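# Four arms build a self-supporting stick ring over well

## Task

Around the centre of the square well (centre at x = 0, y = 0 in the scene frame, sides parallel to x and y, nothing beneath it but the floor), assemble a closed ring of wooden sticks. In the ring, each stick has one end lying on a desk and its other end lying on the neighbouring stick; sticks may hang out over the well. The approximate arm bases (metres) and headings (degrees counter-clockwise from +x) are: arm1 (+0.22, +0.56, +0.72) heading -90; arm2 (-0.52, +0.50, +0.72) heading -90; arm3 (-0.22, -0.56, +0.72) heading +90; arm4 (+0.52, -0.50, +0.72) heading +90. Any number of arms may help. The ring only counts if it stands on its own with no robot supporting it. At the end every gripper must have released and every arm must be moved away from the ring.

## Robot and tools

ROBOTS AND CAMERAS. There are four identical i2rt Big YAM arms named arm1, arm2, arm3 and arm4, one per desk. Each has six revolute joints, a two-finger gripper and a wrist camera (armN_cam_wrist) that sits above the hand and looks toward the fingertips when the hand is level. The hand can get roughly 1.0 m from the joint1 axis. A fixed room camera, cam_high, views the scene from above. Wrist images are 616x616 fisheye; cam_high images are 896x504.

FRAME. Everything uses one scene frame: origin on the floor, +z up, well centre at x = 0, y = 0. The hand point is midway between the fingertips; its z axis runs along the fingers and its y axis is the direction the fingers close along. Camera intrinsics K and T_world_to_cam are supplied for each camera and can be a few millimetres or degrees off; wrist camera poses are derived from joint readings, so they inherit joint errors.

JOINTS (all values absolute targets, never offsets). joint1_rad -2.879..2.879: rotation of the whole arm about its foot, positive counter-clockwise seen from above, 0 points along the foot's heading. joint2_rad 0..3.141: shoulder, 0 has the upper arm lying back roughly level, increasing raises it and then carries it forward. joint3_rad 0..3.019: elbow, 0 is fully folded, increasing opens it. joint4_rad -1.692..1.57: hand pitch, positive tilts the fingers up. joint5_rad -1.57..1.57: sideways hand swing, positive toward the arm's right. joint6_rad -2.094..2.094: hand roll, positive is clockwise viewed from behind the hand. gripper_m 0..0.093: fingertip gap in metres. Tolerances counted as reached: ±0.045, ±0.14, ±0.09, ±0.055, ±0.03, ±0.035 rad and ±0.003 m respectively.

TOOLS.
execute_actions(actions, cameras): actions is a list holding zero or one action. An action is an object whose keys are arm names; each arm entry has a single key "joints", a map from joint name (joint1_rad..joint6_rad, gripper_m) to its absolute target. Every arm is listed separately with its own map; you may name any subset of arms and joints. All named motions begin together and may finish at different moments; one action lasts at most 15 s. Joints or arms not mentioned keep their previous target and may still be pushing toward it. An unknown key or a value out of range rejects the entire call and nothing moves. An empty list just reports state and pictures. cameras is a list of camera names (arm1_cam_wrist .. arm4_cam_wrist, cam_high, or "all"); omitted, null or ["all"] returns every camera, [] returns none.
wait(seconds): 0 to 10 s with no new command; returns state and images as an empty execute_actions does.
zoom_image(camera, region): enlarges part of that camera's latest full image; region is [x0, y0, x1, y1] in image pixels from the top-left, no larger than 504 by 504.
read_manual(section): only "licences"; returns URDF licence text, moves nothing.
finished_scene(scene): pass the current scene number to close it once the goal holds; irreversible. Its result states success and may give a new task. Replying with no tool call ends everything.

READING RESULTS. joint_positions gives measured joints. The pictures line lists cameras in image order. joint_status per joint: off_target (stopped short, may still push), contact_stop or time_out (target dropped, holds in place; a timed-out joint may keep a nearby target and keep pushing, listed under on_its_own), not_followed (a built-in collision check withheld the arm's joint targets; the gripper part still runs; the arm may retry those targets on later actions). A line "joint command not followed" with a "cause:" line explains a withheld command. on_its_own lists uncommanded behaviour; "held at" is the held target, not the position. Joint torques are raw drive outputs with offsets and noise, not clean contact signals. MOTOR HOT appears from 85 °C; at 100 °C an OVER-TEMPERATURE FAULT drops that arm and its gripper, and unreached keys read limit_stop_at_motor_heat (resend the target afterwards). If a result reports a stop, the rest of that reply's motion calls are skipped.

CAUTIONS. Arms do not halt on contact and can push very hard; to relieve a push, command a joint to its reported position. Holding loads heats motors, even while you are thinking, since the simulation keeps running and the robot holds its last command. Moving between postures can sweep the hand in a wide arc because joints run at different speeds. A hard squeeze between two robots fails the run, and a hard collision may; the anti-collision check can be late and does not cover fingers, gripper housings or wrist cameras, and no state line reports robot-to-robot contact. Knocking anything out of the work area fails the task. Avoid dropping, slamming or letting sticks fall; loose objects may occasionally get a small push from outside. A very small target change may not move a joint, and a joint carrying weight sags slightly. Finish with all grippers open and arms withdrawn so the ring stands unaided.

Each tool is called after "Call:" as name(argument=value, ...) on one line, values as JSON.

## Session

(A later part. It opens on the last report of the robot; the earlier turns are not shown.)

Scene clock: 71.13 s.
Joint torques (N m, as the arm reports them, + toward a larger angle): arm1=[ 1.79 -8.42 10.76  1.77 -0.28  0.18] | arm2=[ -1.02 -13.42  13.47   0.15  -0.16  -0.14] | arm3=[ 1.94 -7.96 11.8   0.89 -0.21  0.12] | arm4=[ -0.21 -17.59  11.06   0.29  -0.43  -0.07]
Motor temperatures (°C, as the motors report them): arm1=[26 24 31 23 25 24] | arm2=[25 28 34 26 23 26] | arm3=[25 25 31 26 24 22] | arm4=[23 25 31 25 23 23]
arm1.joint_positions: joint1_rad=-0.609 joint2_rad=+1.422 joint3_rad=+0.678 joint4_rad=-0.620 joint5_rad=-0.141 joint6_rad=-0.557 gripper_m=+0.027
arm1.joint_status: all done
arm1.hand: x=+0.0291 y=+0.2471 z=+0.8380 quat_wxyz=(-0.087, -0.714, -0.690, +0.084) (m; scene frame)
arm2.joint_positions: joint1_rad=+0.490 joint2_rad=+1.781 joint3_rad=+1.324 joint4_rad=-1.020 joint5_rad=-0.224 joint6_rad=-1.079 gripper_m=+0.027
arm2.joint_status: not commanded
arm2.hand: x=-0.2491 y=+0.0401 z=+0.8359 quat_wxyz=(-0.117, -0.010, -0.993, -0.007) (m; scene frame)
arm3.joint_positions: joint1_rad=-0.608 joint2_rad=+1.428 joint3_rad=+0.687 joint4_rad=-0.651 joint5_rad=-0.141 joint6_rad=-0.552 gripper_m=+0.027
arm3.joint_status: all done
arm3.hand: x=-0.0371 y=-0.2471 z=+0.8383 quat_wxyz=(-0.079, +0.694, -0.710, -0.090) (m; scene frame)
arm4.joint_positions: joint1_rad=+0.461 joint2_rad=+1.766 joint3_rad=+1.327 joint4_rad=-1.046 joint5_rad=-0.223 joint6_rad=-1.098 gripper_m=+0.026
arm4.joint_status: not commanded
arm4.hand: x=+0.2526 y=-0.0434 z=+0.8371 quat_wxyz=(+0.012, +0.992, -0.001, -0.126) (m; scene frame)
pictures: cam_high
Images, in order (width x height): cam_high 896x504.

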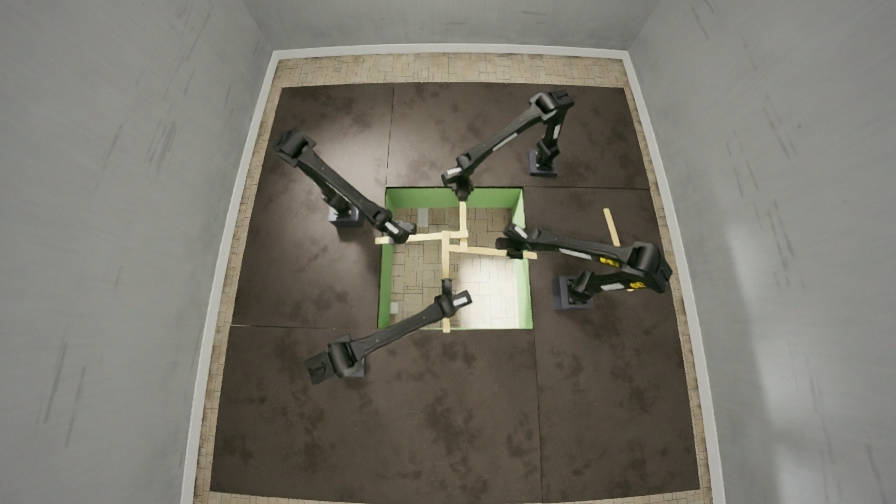

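Call:
execute_actions(actions=[{"arm4":{"joints":{"joint6_rad":-1.01}}}], cameras=[])

Call:
execute_actions(actions=[{"arm1":{"joints":{"joint2_rad":1.527,"joint3_rad":0.65,"joint4_rad":-0.475}},"arm3":{"joints":{"joint2_rad":1.52,"joint3_rad":0.66,"joint4_rad":-0.514}},"arm2":{"joints":{"joint2_rad":1.813,"joint3_rad":1.295,"joint4_rad":-0.92}},"arm4":{"joints":{"joint2_rad":1.806,"joint3_rad":1.292,"joint4_rad":-0.948}}}], cameras=["cam_high"])

Call:
zoom_image(camera="cam_high", region=[370,170,550,350])

Scene clock: 75.67 s.
Joint torques (N m, as the arm reports them, + toward a larger angle): arm1=[ 1.4  -8.19 11.02  1.86 -0.32  0.21] | arm2=[ -1.09 -13.57  13.38   0.16  -0.16  -0.12] | arm3=[ 1.92 -7.97 11.83  0.88 -0.22  0.13] | arm4=[ -0.21 -17.54  11.04   0.25  -0.44   0.17]
Motor temperatures (°C, as the motors report them): arm1=[26 24 31 23 25 24] | arm2=[25 28 35 26 23 26] | arm3=[25 25 32 26 24 22] | arm4=[23 26 33 25 23 23]
arm1.joint_positions: joint1_rad=-0.609 joint2_rad=+1.422 joint3_rad=+0.678 joint4_rad=-0.620 joint5_rad=-0.141 joint6_rad=-0.557 gripper_m=+0.027
arm1.joint_status: not commanded
arm1.hand: x=+0.0291 y=+0.2471 z=+0.8380 quat_wxyz=(-0.087, -0.714, -0.690, +0.084) (m; scene frame)
arm2.joint_positions: joint1_rad=+0.490 joint2_rad=+1.781 joint3_rad=+1.324 joint4_rad=-1.020 joint5_rad=-0.224 joint6_rad=-1.080 gripper_m=+0.027
arm2.joint_status: not commanded
arm2.hand: x=-0.2491 y=+0.0401 z=+0.8359 quat_wxyz=(-0.117, -0.010, -0.993, -0.007) (m; scene frame)
arm3.joint_positions: joint1_rad=-0.608 joint2_rad=+1.428 joint3_rad=+0.687 joint4_rad=-0.651 joint5_rad=-0.141 joint6_rad=-0.552 gripper_m=+0.027
arm3.joint_status: not commanded
arm3.hand: x=-0.0371 y=-0.2471 z=+0.8383 quat_wxyz=(-0.079, +0.694, -0.710, -0.090) (m; scene frame)
arm4.joint_positions: joint1_rad=+0.461 joint2_rad=+1.766 joint3_rad=+1.327 joint4_rad=-1.046 joint5_rad=-0.223 joint6_rad=-1.028 gripper_m=+0.026
arm4.joint_status: all done
arm4.hand: x=+0.2526 y=-0.0434 z=+0.8371 quat_wxyz=(+0.017, +0.991, -0.036, -0.125) (m; scene frame)
pictures: none
No camera images: the call's "cameras" was empty. Leave "cameras" out to get every camera's image.

Scene clock: 76.60 s.
Joint torques (N m, as the arm reports them, + toward a larger angle): arm1=[ 1.5  -9.16  7.13  1.9  -0.31  0.18] | arm2=[ -1.17 -13.39   8.79   0.89  -0.16  -0.13] | arm3=[ 1.94 -9.45  7.09  1.46 -0.22  0.12] | arm4=[ -0.15 -16.58   7.08   1.11  -0.44   0.15]
Motor temperatures (°C, as the motors report them): arm1=[26 24 31 23 25 24] | arm2=[25 28 35 26 23 26] | arm3=[25 25 32 26 24 22] | arm4=[23 26 33 25 23 23]
arm1.joint_positions: joint1_rad=-0.609 joint2_rad=+1.522 joint3_rad=+0.644 joint4_rad=-0.496 joint5_rad=-0.141 joint6_rad=-0.557 gripper_m=+0.027
arm1.joint_status: all done
arm1.hand: x=+0.0297 y=+0.2483 z=+0.7994 quat_wxyz=(-0.086, -0.715, -0.690, +0.079) (m; scene frame)
arm2.joint_positions: joint1_rad=+0.490 joint2_rad=+1.818 joint3_rad=+1.288 joint4_rad=-0.935 joint5_rad=-0.224 joint6_rad=-1.081 gripper_m=+0.027
arm2.joint_status: all done
arm2.hand: x=-0.2480 y=+0.0372 z=+0.8060 quat_wxyz=(-0.119, -0.008, -0.993, -0.001) (m; scene frame)
arm3.joint_positions: joint1_rad=-0.608 joint2_rad=+1.527 joint3_rad=+0.659 joint4_rad=-0.527 joint5_rad=-0.141 joint6_rad=-0.552 gripper_m=+0.027
arm3.joint_status: all done
arm3.hand: x=-0.0357 y=-0.2447 z=+0.8014 quat_wxyz=(-0.078, +0.694, -0.710, -0.090) (m; scene frame)
arm4.joint_positions: joint1_rad=+0.461 joint2_rad=+1.800 joint3_rad=+1.288 joint4_rad=-0.963 joint5_rad=-0.223 joint6_rad=-1.023 gripper_m=+0.026
arm4.joint_status: all done
arm4.hand: x=+0.2513 y=-0.0418 z=+0.8076 quat_wxyz=(+0.012, +0.991, -0.038, -0.128) (m; scene frame)
pictures: cam_high
Images, in order (width x height): cam_high 896x504.

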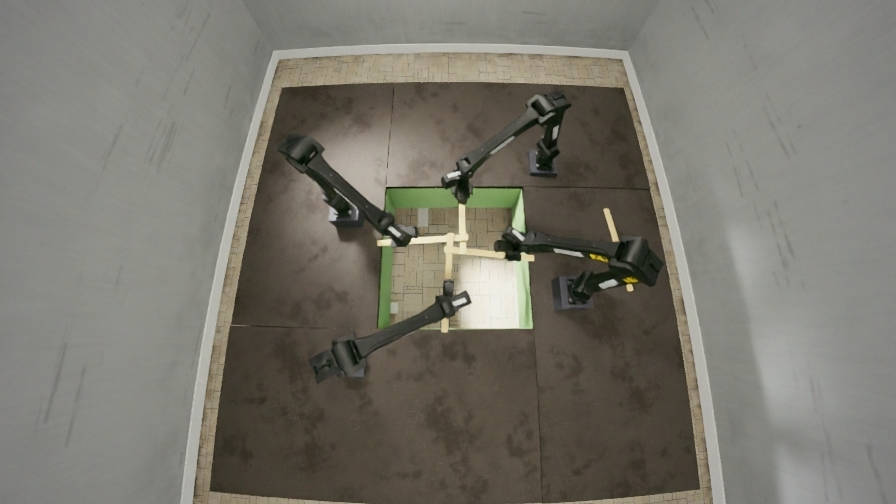

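Region (370, 170, 550, 350) of cam_high's 896x504 image, scaled by 2.800, with more detail than that image has.

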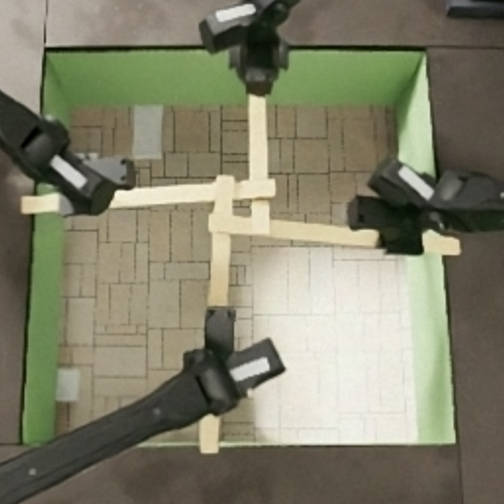

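Call:
execute_actions(actions=[{"arm1":{"joints":{"joint2_rad":1.6,"joint3_rad":0.61,"joint4_rad":-0.365}},"arm3":{"joints":{"joint2_rad":1.595,"joint3_rad":0.61,"joint4_rad":-0.4}},"arm2":{"joints":{"joint2_rad":1.86,"joint3_rad":1.25,"joint4_rad":-0.835}},"arm4":{"joints":{"joint1_rad":0.44,"joint2_rad":1.855,"joint3_rad":1.247,"joint4_rad":-0.86}}}])

Call:
zoom_image(camera="cam_high", region=[370,170,550,350])

Scene clock: 79.90 s.
Joint torques (N m, as the arm reports them, + toward a larger angle): arm1=[ 1.93 -9.38  6.24  1.94 -0.3   0.21] | arm2=[ -1.09 -13.69   8.13   0.95  -0.16  -0.12] | arm3=[ 1.93 -9.48  6.23  1.47 -0.22  0.12] | arm4=[ -0.74 -17.67   6.72   1.07  -0.45   0.13]
Motor temperatures (°C, as the motors report them): arm1=[26 24 30 23 25 24] | arm2=[25 28 34 26 23 26] | arm3=[25 25 31 26 24 22] | arm4=[23 26 32 25 23 23]
arm1.joint_positions: joint1_rad=-0.609 joint2_rad=+1.595 joint3_rad=+0.605 joint4_rad=-0.390 joint5_rad=-0.142 joint6_rad=-0.557 gripper_m=+0.027
arm1.joint_status: all done
arm1.hand: x=+0.0347 y=+0.2555 z=+0.7687 quat_wxyz=(-0.085, -0.715, -0.690, +0.075) (m; scene frame)
arm2.joint_positions: joint1_rad=+0.490 joint2_rad=+1.864 joint3_rad=+1.247 joint4_rad=-0.850 joint5_rad=-0.224 joint6_rad=-1.081 gripper_m=+0.027
arm2.joint_status: all done
arm2.hand: x=-0.2495 y=+0.0395 z=+0.7703 quat_wxyz=(-0.119, -0.009, -0.993, -0.002) (m; scene frame)
arm3.joint_positions: joint1_rad=-0.608 joint2_rad=+1.602 joint3_rad=+0.608 joint4_rad=-0.414 joint5_rad=-0.141 joint6_rad=-0.552 gripper_m=+0.027
arm3.joint_status: all done
arm3.hand: x=-0.0429 y=-0.2553 z=+0.7669 quat_wxyz=(-0.071, +0.694, -0.711, -0.089) (m; scene frame)
arm4.joint_positions: joint1_rad=+0.449 joint2_rad=+1.854 joint3_rad=+1.243 joint4_rad=-0.875 joint5_rad=-0.223 joint6_rad=-1.022 gripper_m=+0.026
arm4.joint_status: all done
arm4.hand: x=+0.2578 y=-0.0421 z=+0.7665 quat_wxyz=(+0.017, +0.991, -0.045, -0.125) (m; scene frame)
pictures: arm1_cam_wrist, arm2_cam_wrist, arm3_cam_wrist, arm4_cam_wrist, cam_high
camera_calibration (this result's frames):
arm1_cam_wrist: T_world_to_cam=[[-0.998553, 0.0356124, -0.0402847, 0.0596027], [0.0174174, 0.923057, 0.384269, -0.525578], [0.0508698, 0.383011, -0.922342, 0.732094], [0, 0, 0, 1]] pos_world=[0.0314293, 0.202616, 0.879605]
arm2_cam_wrist: T_world_to_cam=[[-0.0215106, -0.999766, -0.00217999, 0.0324077], [-0.924748, 0.0190677, 0.380103, -0.52141], [-0.379973, 0.0101922, -0.924942, 0.74226], [0, 0, 0, 1]] pos_world=[-0.199437, 0.034777, 0.884808]
arm3_cam_wrist: T_world_to_cam=[[0.999429, -0.0235464, -0.0242518, 0.0543786], [-0.0124412, -0.923343, 0.383775, -0.521366], [-0.0314293, -0.383254, -0.923108, 0.731408], [0, 0, 0, 1]] pos_world=[-0.0378463, -0.199804, 0.876575]
arm4_cam_wrist: T_world_to_cam=[[0.0804681, 0.995432, -0.051387, 0.0651721], [0.929656, -0.0563555, 0.364093, -0.521675], [0.359534, -0.0770701, -0.929944, 0.740535], [0, 0, 0, 1]] pos_world=[0.213487, -0.0372006, 0.881943]
Images, in order (width x height): arm1_cam_wrist 616x616, arm2_cam_wrist 616x616, arm3_cam_wrist 616x616, arm4_cam_wrist 616x616, cam_high 896x504.

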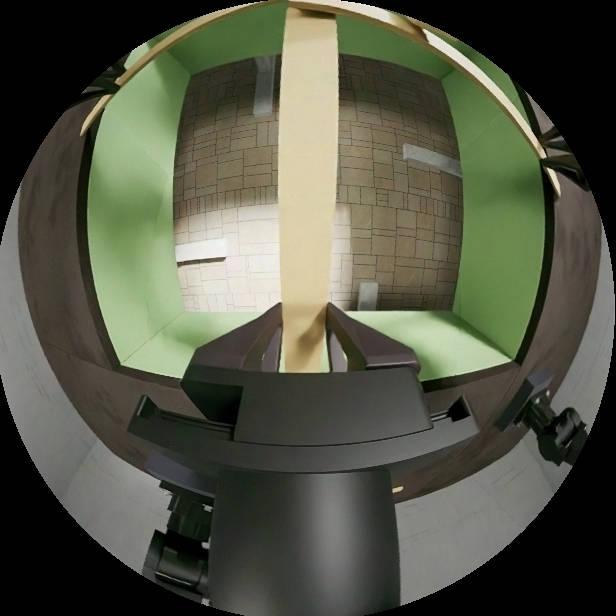

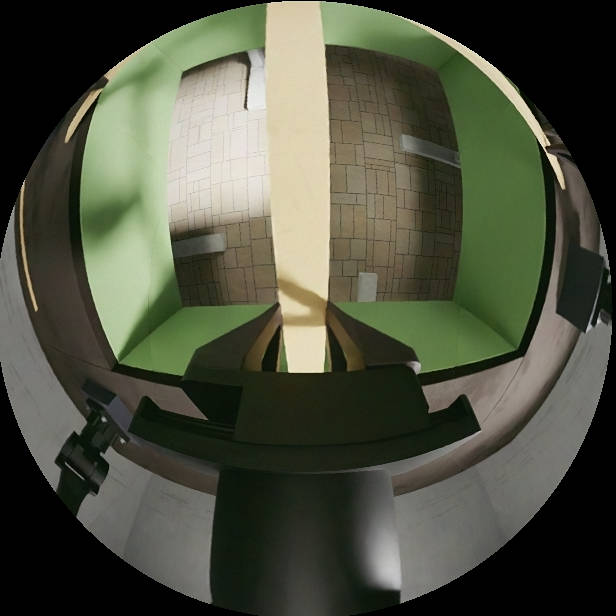

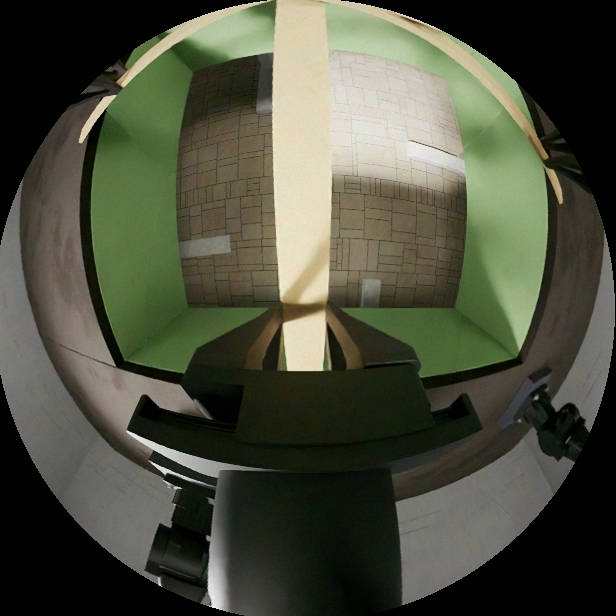

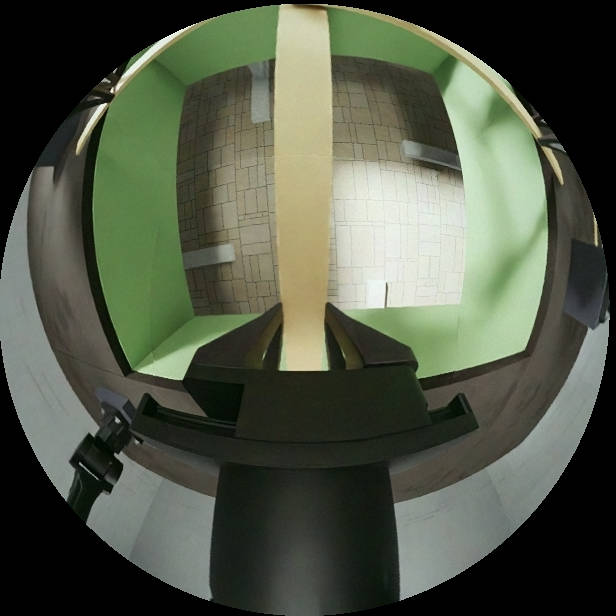

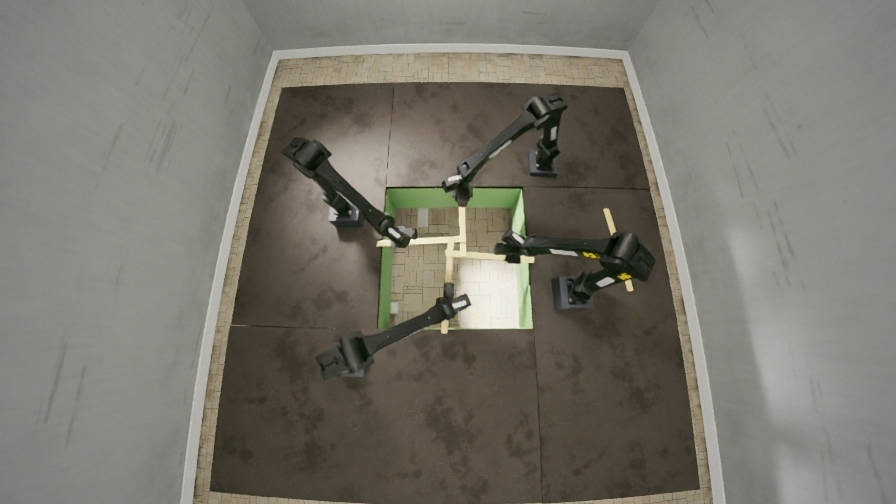

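Region (370, 170, 550, 350) of cam_high's 896x504 image, scaled by 2.800, with more detail than that image has.

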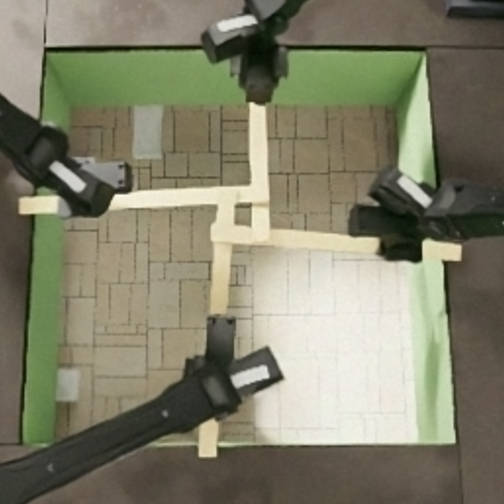

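Good enough; release.

Call:
execute_actions(actions=[{"arm1":{"joints":{"gripper_m":0.06}},"arm3":{"joints":{"gripper_m":0.06}}}], cameras=[])

Call:
execute_actions(actions=[{"arm2":{"joints":{"gripper_m":0.06}},"arm4":{"joints":{"gripper_m":0.06}}}], cameras=[])

Call:
execute_actions(actions=[{"arm1":{"joints":{"joint2_rad":1.3,"joint3_rad":0.7,"joint4_rad":-0.8}},"arm3":{"joints":{"joint2_rad":1.3,"joint3_rad":0.7,"joint4_rad":-0.8}},"arm2":{"joints":{"joint2_rad":1.55,"joint4_rad":-1.1}},"arm4":{"joints":{"joint2_rad":1.55,"joint4_rad":-1.1}}}], cameras=["cam_high"])

Call:
finished_scene(scene=1)

Scene clock: 83.93 s.
Joint torques (N m, as the arm reports them, + toward a larger angle): arm1=[  1.68 -10.     6.23   1.83  -0.31   0.17] | arm2=[ -1.02 -13.28   8.18   0.84  -0.22  -0.12] | arm3=[ 1.9  -9.49  6.25  1.33 -0.22  0.12] | arm4=[ -0.5  -17.62   6.66   1.08  -0.44   0.12]
Motor temperatures (°C, as the motors report them): arm1=[26 24 30 23 25 24] | arm2=[25 28 34 26 23 26] | arm3=[25 25 30 26 24 22] | arm4=[23 27 32 25 23 23]
arm1.joint_positions: joint1_rad=-0.609 joint2_rad=+1.595 joint3_rad=+0.605 joint4_rad=-0.385 joint5_rad=-0.142 joint6_rad=-0.557 gripper_m=+0.060
arm1.joint_status: all done
arm1.hand: x=+0.0340 y=+0.2546 z=+0.7689 quat_wxyz=(-0.086, -0.715, -0.690, +0.078) (m; scene frame)
arm2.joint_positions: joint1_rad=+0.490 joint2_rad=+1.864 joint3_rad=+1.246 joint4_rad=-0.849 joint5_rad=-0.222 joint6_rad=-1.081 gripper_m=+0.027
arm2.joint_status: not commanded
arm2.hand: x=-0.2499 y=+0.0397 z=+0.7699 quat_wxyz=(-0.118, -0.008, -0.993, -0.002) (m; scene frame)
arm3.joint_positions: joint1_rad=-0.608 joint2_rad=+1.602 joint3_rad=+0.608 joint4_rad=-0.411 joint5_rad=-0.141 joint6_rad=-0.551 gripper_m=+0.060
arm3.joint_status: all done
arm3.hand: x=-0.0424 y=-0.2547 z=+0.7671 quat_wxyz=(-0.073, +0.694, -0.711, -0.089) (m; scene frame)
arm4.joint_positions: joint1_rad=+0.449 joint2_rad=+1.854 joint3_rad=+1.243 joint4_rad=-0.875 joint5_rad=-0.223 joint6_rad=-1.021 gripper_m=+0.026
arm4.joint_status: not commanded
arm4.hand: x=+0.2578 y=-0.0421 z=+0.7665 quat_wxyz=(+0.017, +0.991, -0.045, -0.125) (m; scene frame)
pictures: none
No camera images: the call's "cameras" was empty. Leave "cameras" out to get every camera's image.

Scene clock: 84.57 s.
Joint torques (N m, as the arm reports them, + toward a larger angle): arm1=[ 1.57 -9.83  6.22  1.77 -0.35  0.22] | arm2=[ -1.12 -13.57   8.43   0.89  -0.23  -0.11] | arm3=[ 1.93 -9.5   6.25  1.33 -0.22  0.12] | arm4=[ -0.9  -17.96   6.63   0.99  -0.44   0.12]
Motor temperatures (°C, as the motors report them): arm1=[26 24 30 23 25 24] | arm2=[25 28 34 26 23 26] | arm3=[25 25 30 26 24 22] | arm4=[23 27 32 25 23 23]
arm1.joint_positions: joint1_rad=-0.609 joint2_rad=+1.595 joint3_rad=+0.605 joint4_rad=-0.385 joint5_rad=-0.142 joint6_rad=-0.557 gripper_m=+0.060
arm1.joint_status: not commanded
arm1.hand: x=+0.0340 y=+0.2546 z=+0.7689 quat_wxyz=(-0.086, -0.715, -0.690, +0.078) (m; scene frame)
arm2.joint_positions: joint1_rad=+0.490 joint2_rad=+1.864 joint3_rad=+1.246 joint4_rad=-0.849 joint5_rad=-0.222 joint6_rad=-1.081 gripper_m=+0.060
arm2.joint_status: all done
arm2.hand: x=-0.2499 y=+0.0397 z=+0.7699 quat_wxyz=(-0.118, -0.008, -0.993, -0.002) (m; scene frame)
arm3.joint_positions: joint1_rad=-0.608 joint2_rad=+1.602 joint3_rad=+0.608 joint4_rad=-0.411 joint5_rad=-0.141 joint6_rad=-0.551 gripper_m=+0.060
arm3.joint_status: not commanded
arm3.hand: x=-0.0424 y=-0.2547 z=+0.7671 quat_wxyz=(-0.073, +0.694, -0.711, -0.089) (m; scene frame)
arm4.joint_positions: joint1_rad=+0.449 joint2_rad=+1.854 joint3_rad=+1.243 joint4_rad=-0.873 joint5_rad=-0.223 joint6_rad=-1.021 gripper_m=+0.060
arm4.joint_status: all done
arm4.hand: x=+0.2577 y=-0.0419 z=+0.7665 quat_wxyz=(+0.016, +0.991, -0.045, -0.126) (m; scene frame)
pictures: none
No camera images: the call's "cameras" was empty. Leave "cameras" out to get every camera's image.

Scene clock: 85.83 s.
Joint torques (N m, as the arm reports them, + toward a larger angle): arm1=[ 1.48 -7.65 10.08  0.06 -0.32  0.15] | arm2=[-1.01 -9.93 10.38  0.04 -0.22 -0.11] | arm3=[ 1.9  -6.08 11.14  0.52 -0.21  0.12] | arm4=[ -0.8  -13.12   8.25   0.16  -0.44   0.13]
Motor temperatures (°C, as the motors report them): arm1=[26 24 30 23 25 24] | arm2=[25 28 34 26 23 26] | arm3=[25 25 31 26 24 22] | arm4=[23 27 32 25 23 23]
arm1.joint_positions: joint1_rad=-0.609 joint2_rad=+1.290 joint3_rad=+0.681 joint4_rad=-0.783 joint5_rad=-0.142 joint6_rad=-0.557 gripper_m=+0.060
arm1.joint_status: all done
arm1.hand: x=+0.0436 y=+0.2676 z=+0.8749 quat_wxyz=(-0.084, -0.716, -0.690, +0.070) (m; scene frame)
arm2.joint_positions: joint1_rad=+0.490 joint2_rad=+1.550 joint3_rad=+1.239 joint4_rad=-1.089 joint5_rad=-0.222 joint6_rad=-1.081 gripper_m=+0.060
arm2.joint_status: all done
arm2.hand: x=-0.2691 y=+0.0817 z=+0.9137 quat_wxyz=(-0.133, -0.005, -0.991, +0.028) (m; scene frame)
arm3.joint_positions: joint1_rad=-0.608 joint2_rad=+1.292 joint3_rad=+0.668 joint4_rad=-0.792 joint5_rad=-0.141 joint6_rad=-0.551 gripper_m=+0.060
arm3.joint_status: all done
arm3.hand: x=-0.0540 y=-0.2724 z=+0.8698 quat_wxyz=(-0.068, +0.694, -0.711, -0.088) (m; scene frame)
arm4.joint_positions: joint1_rad=+0.449 joint2_rad=+1.536 joint3_rad=+1.240 joint4_rad=-1.090 joint5_rad=-0.223 joint6_rad=-1.021 gripper_m=+0.060
arm4.joint_status: all done
arm4.hand: x=+0.2774 y=-0.0782 z=+0.9131 quat_wxyz=(-0.027, +0.988, -0.040, -0.148) (m; scene frame)
pictures: cam_high
Images, in order (width x height): cam_high 896x504.

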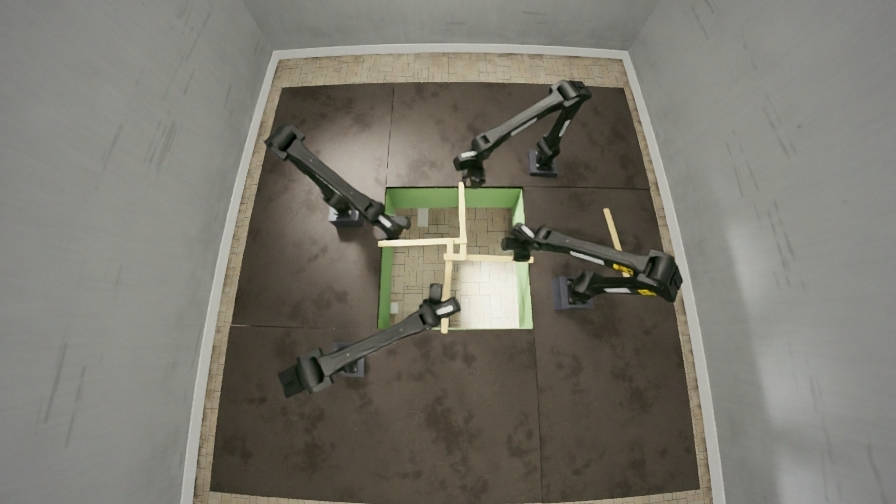

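The scene is finished: the task was done.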